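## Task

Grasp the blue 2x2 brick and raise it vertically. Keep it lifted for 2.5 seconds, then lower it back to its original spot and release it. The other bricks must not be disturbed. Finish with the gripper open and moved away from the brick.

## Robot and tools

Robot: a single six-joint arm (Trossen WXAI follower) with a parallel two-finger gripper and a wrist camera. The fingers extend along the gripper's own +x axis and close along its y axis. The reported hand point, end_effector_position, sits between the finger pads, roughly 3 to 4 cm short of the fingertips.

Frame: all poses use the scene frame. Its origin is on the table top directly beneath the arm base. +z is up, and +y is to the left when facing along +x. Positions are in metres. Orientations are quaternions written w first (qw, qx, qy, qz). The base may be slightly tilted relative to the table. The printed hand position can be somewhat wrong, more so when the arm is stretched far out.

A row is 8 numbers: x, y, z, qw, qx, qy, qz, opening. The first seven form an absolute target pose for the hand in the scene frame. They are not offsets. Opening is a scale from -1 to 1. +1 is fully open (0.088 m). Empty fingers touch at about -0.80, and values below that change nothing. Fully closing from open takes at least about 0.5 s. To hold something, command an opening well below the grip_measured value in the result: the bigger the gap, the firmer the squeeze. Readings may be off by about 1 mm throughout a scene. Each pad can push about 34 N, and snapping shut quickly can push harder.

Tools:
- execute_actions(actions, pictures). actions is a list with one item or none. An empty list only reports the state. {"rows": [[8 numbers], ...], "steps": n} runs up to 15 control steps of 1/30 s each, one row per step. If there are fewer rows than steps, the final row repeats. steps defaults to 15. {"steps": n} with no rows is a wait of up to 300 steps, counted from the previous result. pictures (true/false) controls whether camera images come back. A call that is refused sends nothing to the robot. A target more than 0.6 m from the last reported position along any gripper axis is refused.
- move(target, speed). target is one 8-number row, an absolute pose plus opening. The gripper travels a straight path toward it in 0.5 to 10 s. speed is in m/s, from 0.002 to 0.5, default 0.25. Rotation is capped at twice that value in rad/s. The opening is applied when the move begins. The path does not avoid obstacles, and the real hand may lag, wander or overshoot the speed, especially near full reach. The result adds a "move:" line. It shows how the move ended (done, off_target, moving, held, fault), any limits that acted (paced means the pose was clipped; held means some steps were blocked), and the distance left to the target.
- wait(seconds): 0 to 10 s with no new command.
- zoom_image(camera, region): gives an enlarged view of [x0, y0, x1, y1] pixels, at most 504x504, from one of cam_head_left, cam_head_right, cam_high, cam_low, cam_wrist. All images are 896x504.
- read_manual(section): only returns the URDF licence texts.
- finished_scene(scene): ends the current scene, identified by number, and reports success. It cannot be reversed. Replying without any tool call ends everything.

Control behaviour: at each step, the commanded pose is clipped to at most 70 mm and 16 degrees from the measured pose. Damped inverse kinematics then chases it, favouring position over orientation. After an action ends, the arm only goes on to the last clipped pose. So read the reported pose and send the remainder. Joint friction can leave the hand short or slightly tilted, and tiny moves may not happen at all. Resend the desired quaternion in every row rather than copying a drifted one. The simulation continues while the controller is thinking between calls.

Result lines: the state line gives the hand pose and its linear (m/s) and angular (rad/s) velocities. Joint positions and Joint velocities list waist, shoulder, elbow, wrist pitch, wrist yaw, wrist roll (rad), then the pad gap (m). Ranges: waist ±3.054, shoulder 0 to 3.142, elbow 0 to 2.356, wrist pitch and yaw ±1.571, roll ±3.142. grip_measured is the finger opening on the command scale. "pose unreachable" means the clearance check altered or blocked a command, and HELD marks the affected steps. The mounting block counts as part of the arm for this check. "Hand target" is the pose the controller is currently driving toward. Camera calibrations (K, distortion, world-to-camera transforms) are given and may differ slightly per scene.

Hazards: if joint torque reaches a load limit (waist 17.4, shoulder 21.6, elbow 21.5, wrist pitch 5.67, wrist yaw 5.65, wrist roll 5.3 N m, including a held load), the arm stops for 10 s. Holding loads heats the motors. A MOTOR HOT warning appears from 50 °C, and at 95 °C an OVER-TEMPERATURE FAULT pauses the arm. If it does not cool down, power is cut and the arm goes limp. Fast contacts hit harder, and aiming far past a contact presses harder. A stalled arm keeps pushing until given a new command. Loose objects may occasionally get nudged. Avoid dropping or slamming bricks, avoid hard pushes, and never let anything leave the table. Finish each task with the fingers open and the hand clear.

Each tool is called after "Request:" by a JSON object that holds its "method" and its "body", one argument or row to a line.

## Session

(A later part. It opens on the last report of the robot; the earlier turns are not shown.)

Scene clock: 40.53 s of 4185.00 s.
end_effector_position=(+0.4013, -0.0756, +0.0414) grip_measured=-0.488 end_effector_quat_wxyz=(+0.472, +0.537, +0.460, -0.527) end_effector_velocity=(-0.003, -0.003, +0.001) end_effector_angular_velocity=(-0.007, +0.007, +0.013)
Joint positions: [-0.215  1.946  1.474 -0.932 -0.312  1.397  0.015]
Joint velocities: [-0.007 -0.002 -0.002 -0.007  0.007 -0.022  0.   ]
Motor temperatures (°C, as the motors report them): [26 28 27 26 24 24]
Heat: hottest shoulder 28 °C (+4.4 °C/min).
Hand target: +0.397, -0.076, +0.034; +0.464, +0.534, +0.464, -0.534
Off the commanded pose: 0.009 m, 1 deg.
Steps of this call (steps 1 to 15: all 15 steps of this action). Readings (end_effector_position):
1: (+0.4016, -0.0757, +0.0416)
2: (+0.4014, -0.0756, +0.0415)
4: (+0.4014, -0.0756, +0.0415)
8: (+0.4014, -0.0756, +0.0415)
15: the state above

Request:
{"method": "move", "body": {
  "target": [0.401,-0.076,0.145,0.464,0.534,0.464,-0.534,-0.62],
  "speed": 0.12
}}

Request:
{"method": "execute_actions", "body": {
  "actions": [
    {"steps":78}
  ],
  "pictures": false
}}

Request:
{"method": "move", "body": {
  "target": [0.397,-0.076,0.034,0.464,0.534,0.464,-0.534,-0.62],
  "speed": 0.08
}}

Scene clock: 45.20 s of 4185.00 s.
end_effector_position=(+0.3993, -0.0766, +0.1401) grip_measured=-0.488 end_effector_quat_wxyz=(+0.459, +0.532, +0.466, -0.538) end_effector_velocity=(-0.003, +0.000, +0.003) end_effector_angular_velocity=(-0.003, +0.013, -0.013)
Joint positions: [-0.298  1.911  1.801 -1.358 -0.315  1.312  0.015]
Joint velocities: [-0.002 -0.002  0.007 -0.022  0.007  0.007 -0.   ]
Motor temperatures (°C, as the motors report them): [26 29 27 26 24 24]
Heat: hottest shoulder 29 °C (+5.3 °C/min).
Hand target: +0.401, -0.076, +0.145; +0.464, +0.534, +0.464, -0.534
Off the commanded pose: 0.005 m, 1 deg.
move: done
camera_calibration (this result's frames):
cam_wrist: T_world_to_cam=[[-0.991756, 0.126147, -0.0225144, 0.420007], [0.108671, 0.921087, 0.373883, 0.0031283], [0.0679021, 0.368355, -0.927202, 0.207027], [0, 0, 0, 1]] pos_world=[0.402147, -0.132123, 0.200243]

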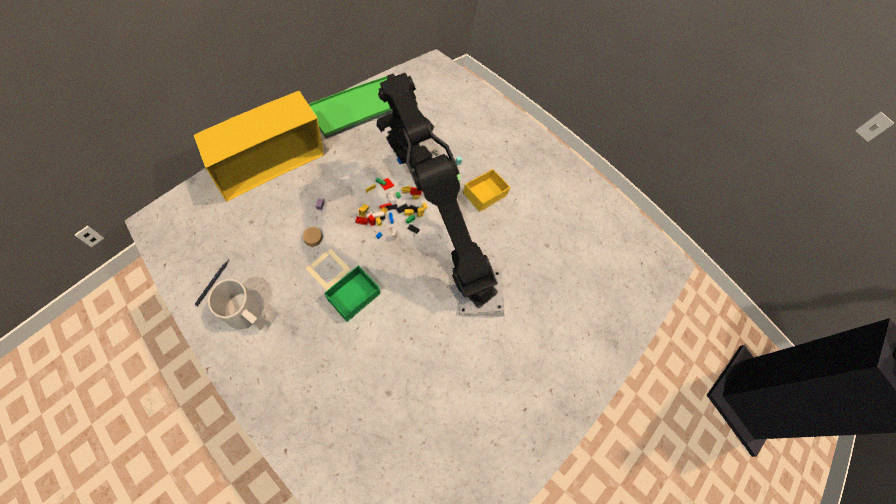

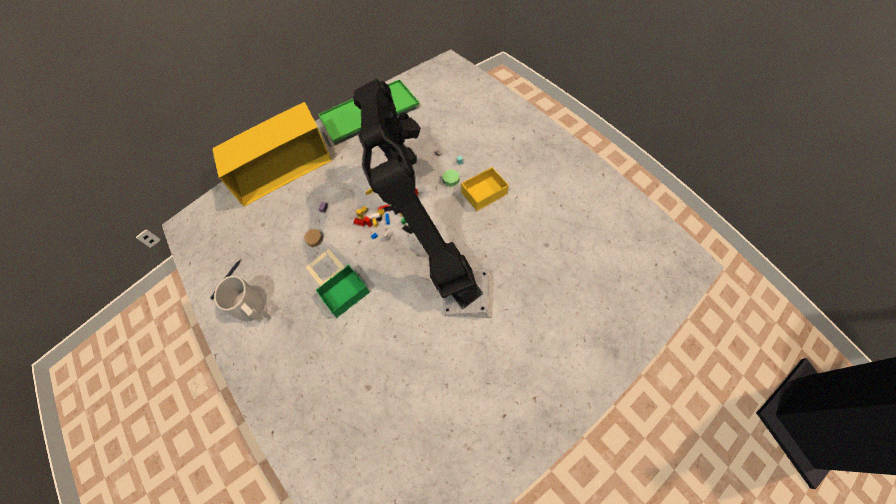

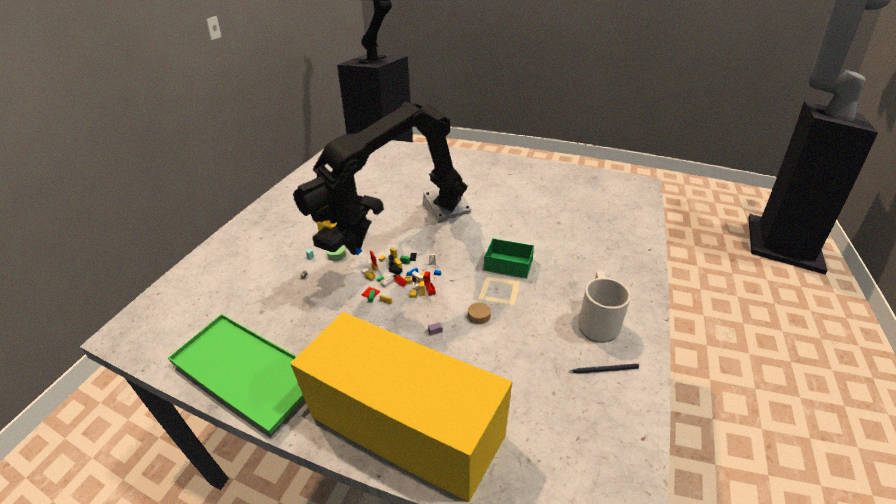

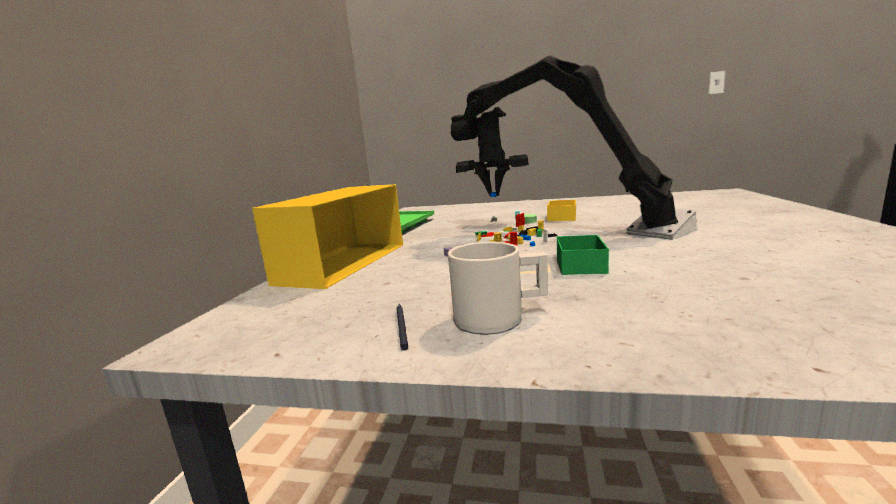

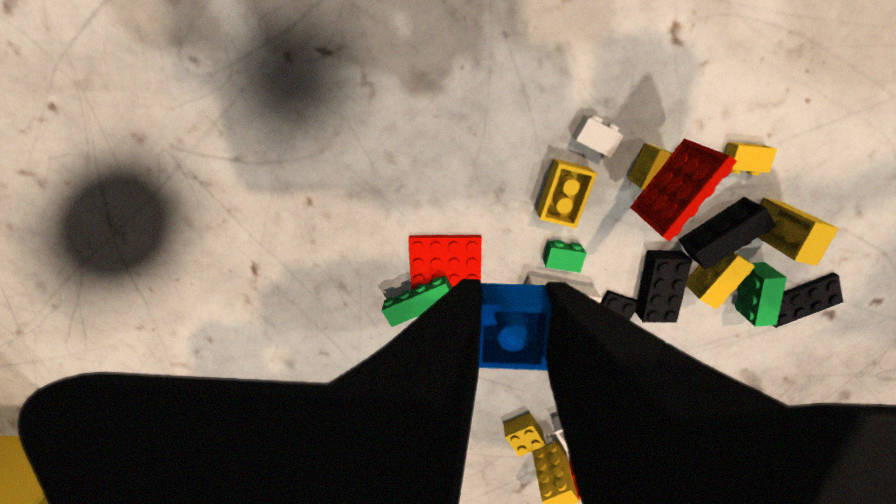

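Scene clock: 47.80 s of 4185.00 s.
end_effector_position=(+0.3993, -0.0766, +0.1405) grip_measured=-0.488 end_effector_quat_wxyz=(+0.458, +0.532, +0.466, -0.538) end_effector_velocity=(-0.002, +0.001, +0.001) end_effector_angular_velocity=(+0.009, +0.003, +0.003)
Joint positions: [-0.299  1.911  1.802 -1.36  -0.315  1.311  0.015]
Joint velocities: [-0.002 -0.002 -0.002 -0.007 -0.007 -0.007 -0.   ]
Motor temperatures (°C, as the motors report them): [26 29 27 26 24 24]
Heat: hottest shoulder 29 °C (+5.0 °C/min).
Hand target: +0.401, -0.076, +0.145; +0.464, +0.534, +0.464, -0.534
Off the commanded pose: 0.005 m, 1 deg.
Steps of this call (steps 1 to 78: nothing new was sent). Readings (end_effector_position):
1: (+0.3994, -0.0765, +0.1402)
2: (+0.3993, -0.0765, +0.1402)
4: (+0.3993, -0.0765, +0.1403)
8: (+0.3993, -0.0765, +0.1403)
78: the state above

Scene clock: 49.53 s of 4185.00 s.
end_effector_position=(+0.4012, -0.0750, +0.0423) grip_measured=-0.488 end_effector_quat_wxyz=(+0.473, +0.537, +0.460, -0.526) end_effector_velocity=(+0.001, -0.000, +0.001) end_effector_angular_velocity=(+0.004, -0.009, +0.007)
Joint positions: [-0.214  1.942  1.472 -0.932 -0.312  1.397  0.015]
Joint velocities: [-0.002 -0.002 -0.002  0.007 -0.007 -0.007 -0.   ]
Motor temperatures (°C, as the motors report them): [27 29 27 26 24 24]
Heat: hottest shoulder 29 °C (+4.8 °C/min).
Hand target: +0.397, -0.076, +0.034; +0.464, +0.534, +0.464, -0.533
Off the commanded pose: 0.009 m, 1 deg.
move: off_target
camera_calibration (this result's frames):
cam_wrist: T_world_to_cam=[[-0.991865, 0.111918, -0.0606477, 0.420009], [0.0815481, 0.924496, 0.372367, 0.0492299], [0.0977432, 0.364392, -0.926102, 0.103276], [0, 0, 0, 1]] pos_world=[0.402483, -0.130152, 0.102785]

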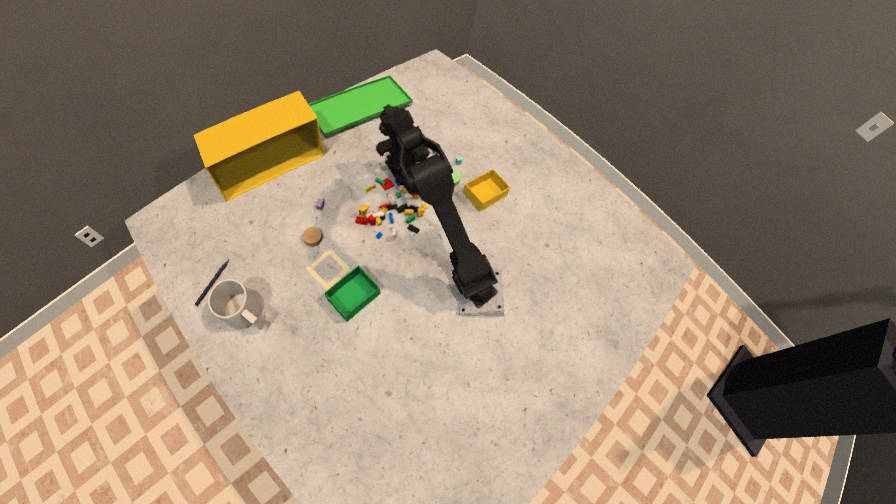

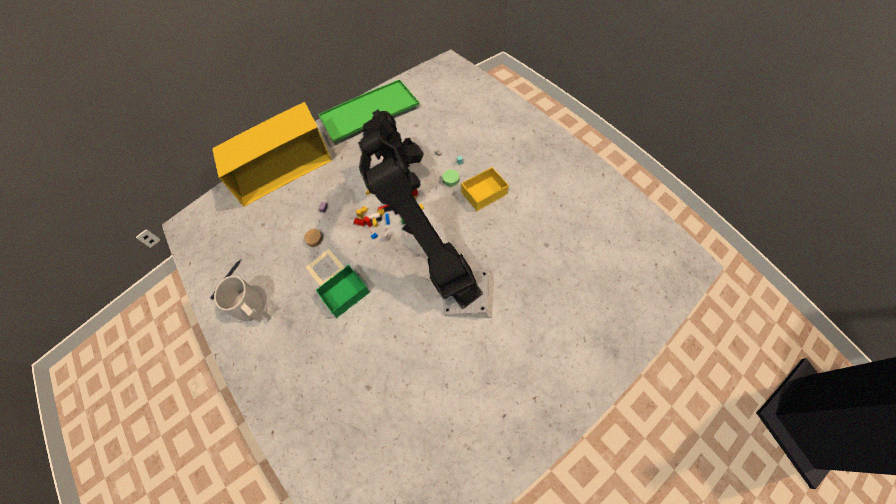

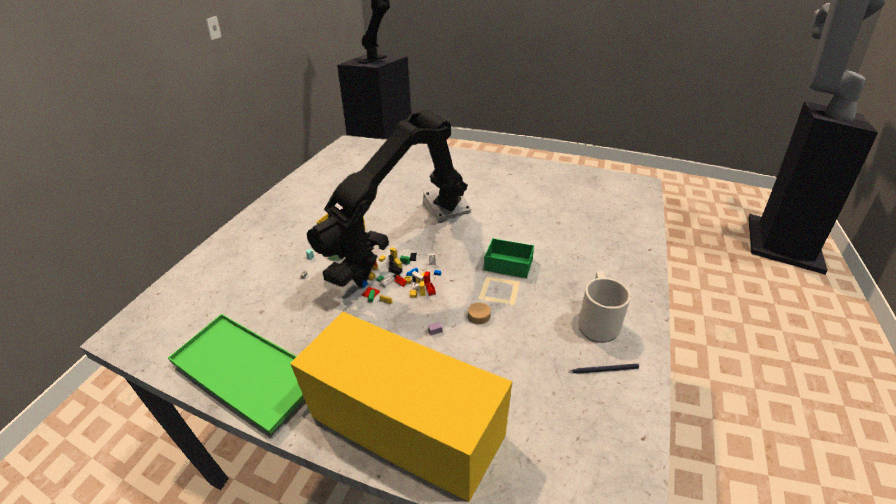

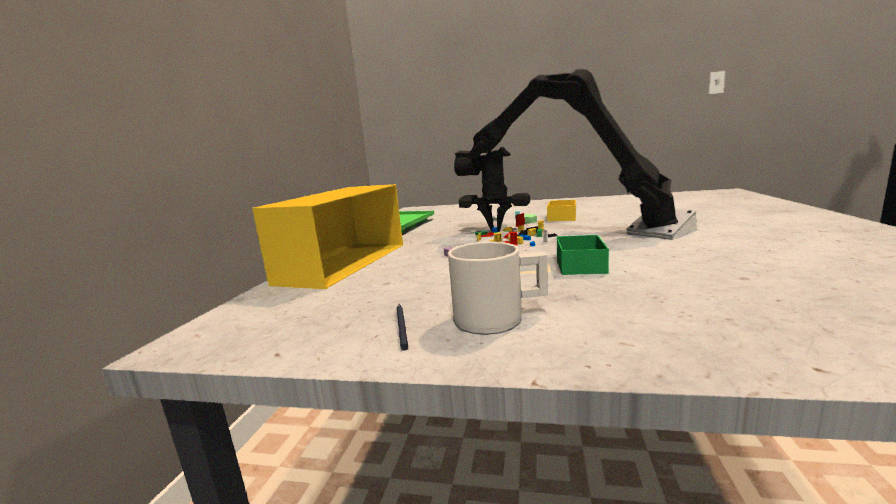

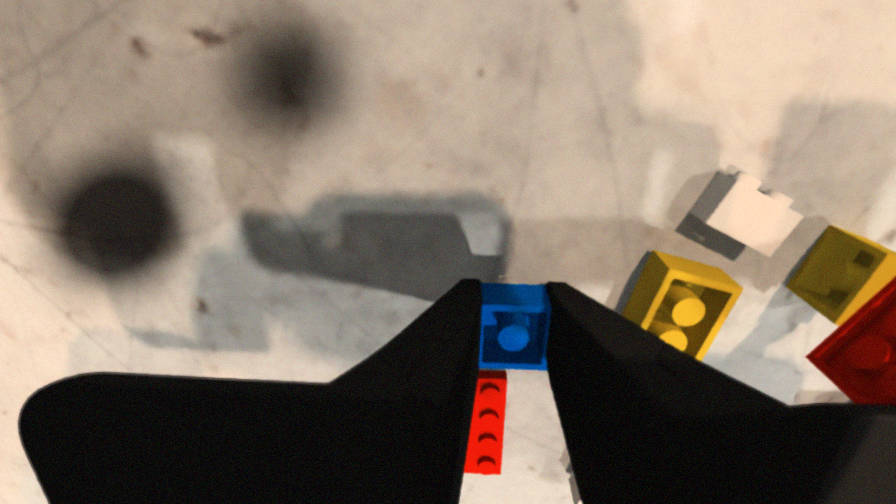

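Request:
{"method": "execute_actions", "body": {
  "actions": [
    {"rows":[[0.397,-0.076,0.033,0.464,0.534,0.464,-0.534,-0.22]],"steps":12}
  ],
  "pictures": false
}}

Request:
{"method": "move", "body": {
  "target": [0.403,-0.076,0.18,0.464,0.534,0.464,-0.534,-0.22],
  "speed": 0.2
}}

Scene clock: 53.10 s of 4185.00 s.
end_effector_position=(+0.4011, -0.0754, +0.0411) grip_measured=-0.233 end_effector_quat_wxyz=(+0.472, +0.537, +0.460, -0.527) end_effector_velocity=(-0.003, +0.002, +0.002) end_effector_angular_velocity=(+0.011, +0.013, +0.000)
Joint positions: [-0.214  1.945  1.471 -0.928 -0.311  1.398  0.028]
Joint velocities: [-0.002 -0.002  0.002 -0.022 -0.007 -0.007  0.005]
Motor temperatures (°C, as the motors report them): [27 30 27 26 24 24]
Heat: hottest shoulder 30 °C (+5.6 °C/min).
Hand target: +0.397, -0.076, +0.033; +0.464, +0.534, +0.464, -0.534
Off the commanded pose: 0.009 m, 1 deg.
Steps of this call (steps 1 to 95: nothing new was sent; steps 96 to 107: all 12 steps of this action). Readings (end_effector_position):
96: (+0.4011, -0.0751, +0.0419)
97: (+0.4012, -0.0751, +0.0419)
99: (+0.4012, -0.0753, +0.0415)
103: (+0.4011, -0.0754, +0.0411)
107: the state above

Scene clock: 54.67 s of 4185.00 s.
end_effector_position=(+0.4017, -0.0744, +0.1817) grip_measured=-0.220 end_effector_quat_wxyz=(+0.466, +0.533, +0.462, -0.534) end_effector_velocity=(+0.002, +0.003, +0.002) end_effector_angular_velocity=(+0.018, -0.012, +0.006)
Joint positions: [-0.327  1.92   1.975 -1.514 -0.318  1.282  0.028]
Joint velocities: [-0.002  0.002  0.012 -0.007 -0.022 -0.007 -0.   ]
Motor temperatures (°C, as the motors report them): [27 30 27 26 24 24]
Heat: hottest shoulder 30 °C (+5.5 °C/min).
Hand target: +0.404, -0.076, +0.180; +0.464, +0.534, +0.464, -0.534
Off the commanded pose: 0.003 m, 0 deg.
move: done
camera_calibration (this result's frames):
cam_wrist: T_world_to_cam=[[-0.991904, 0.120721, -0.0394132, 0.425701], [0.0977977, 0.924134, 0.369339, -0.00923797], [0.0810102, 0.362495, -0.928458, 0.239105], [0, 0, 0, 1]] pos_world=[0.403788, -0.129528, 0.242189]

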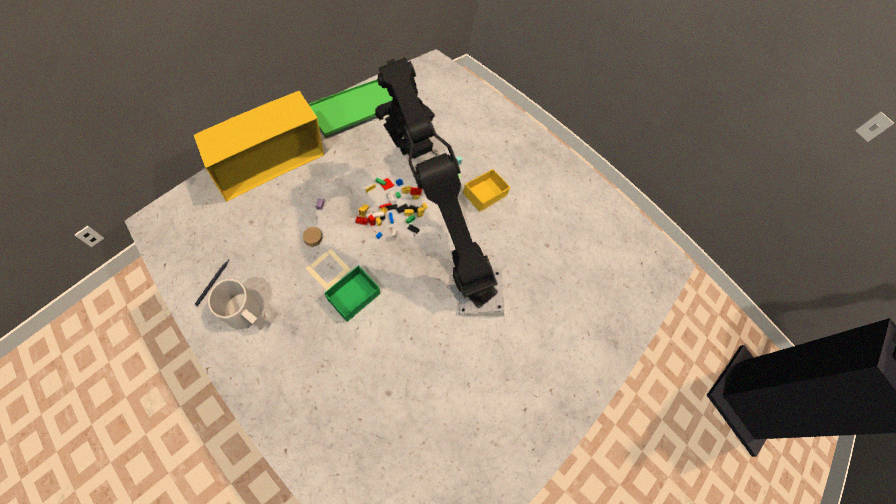

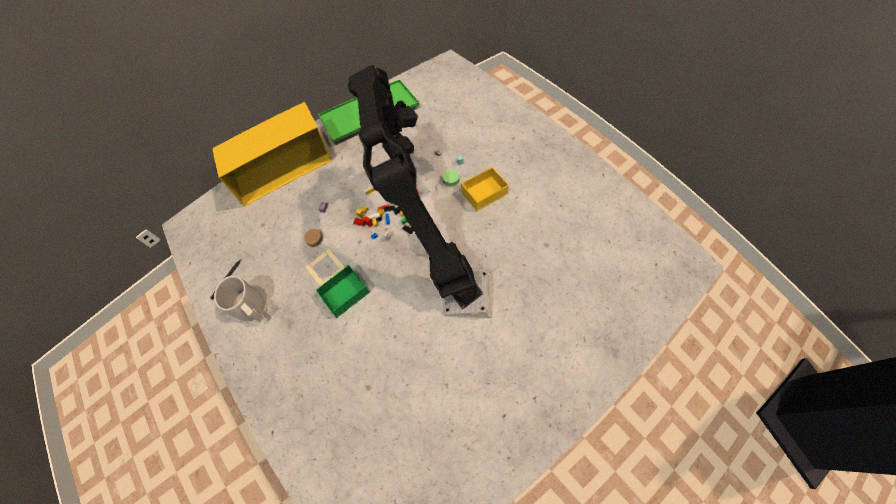

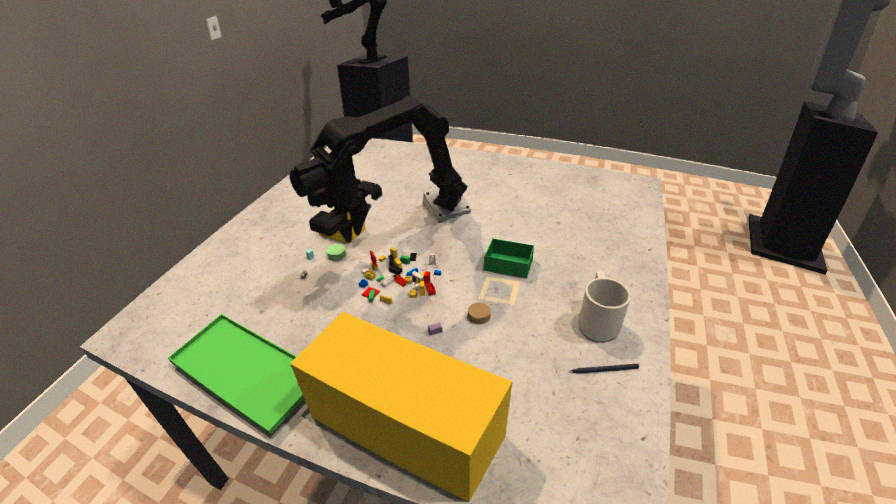

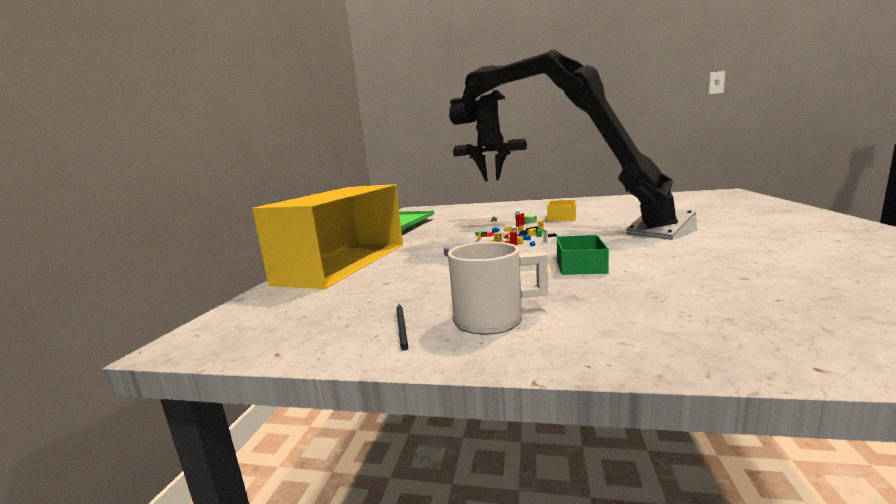

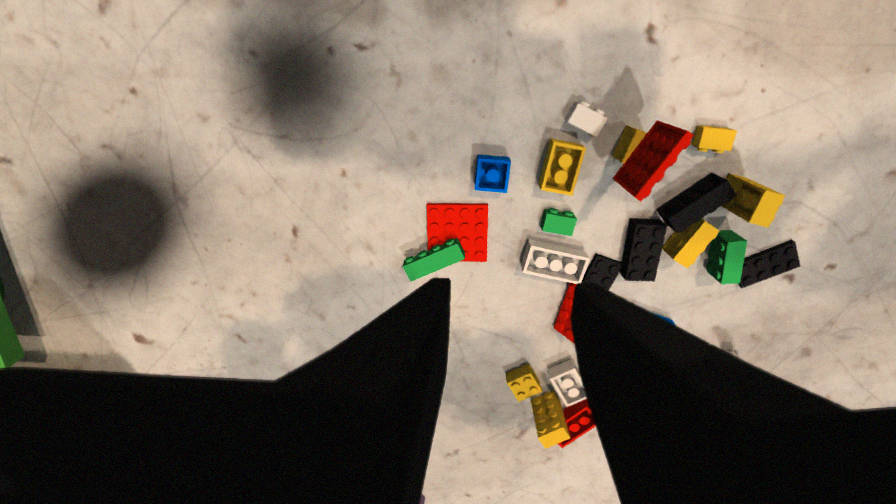

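Request:
{"method": "finished_scene", "body": {
  "scene": 1
}}

The scene is finished: the task was done.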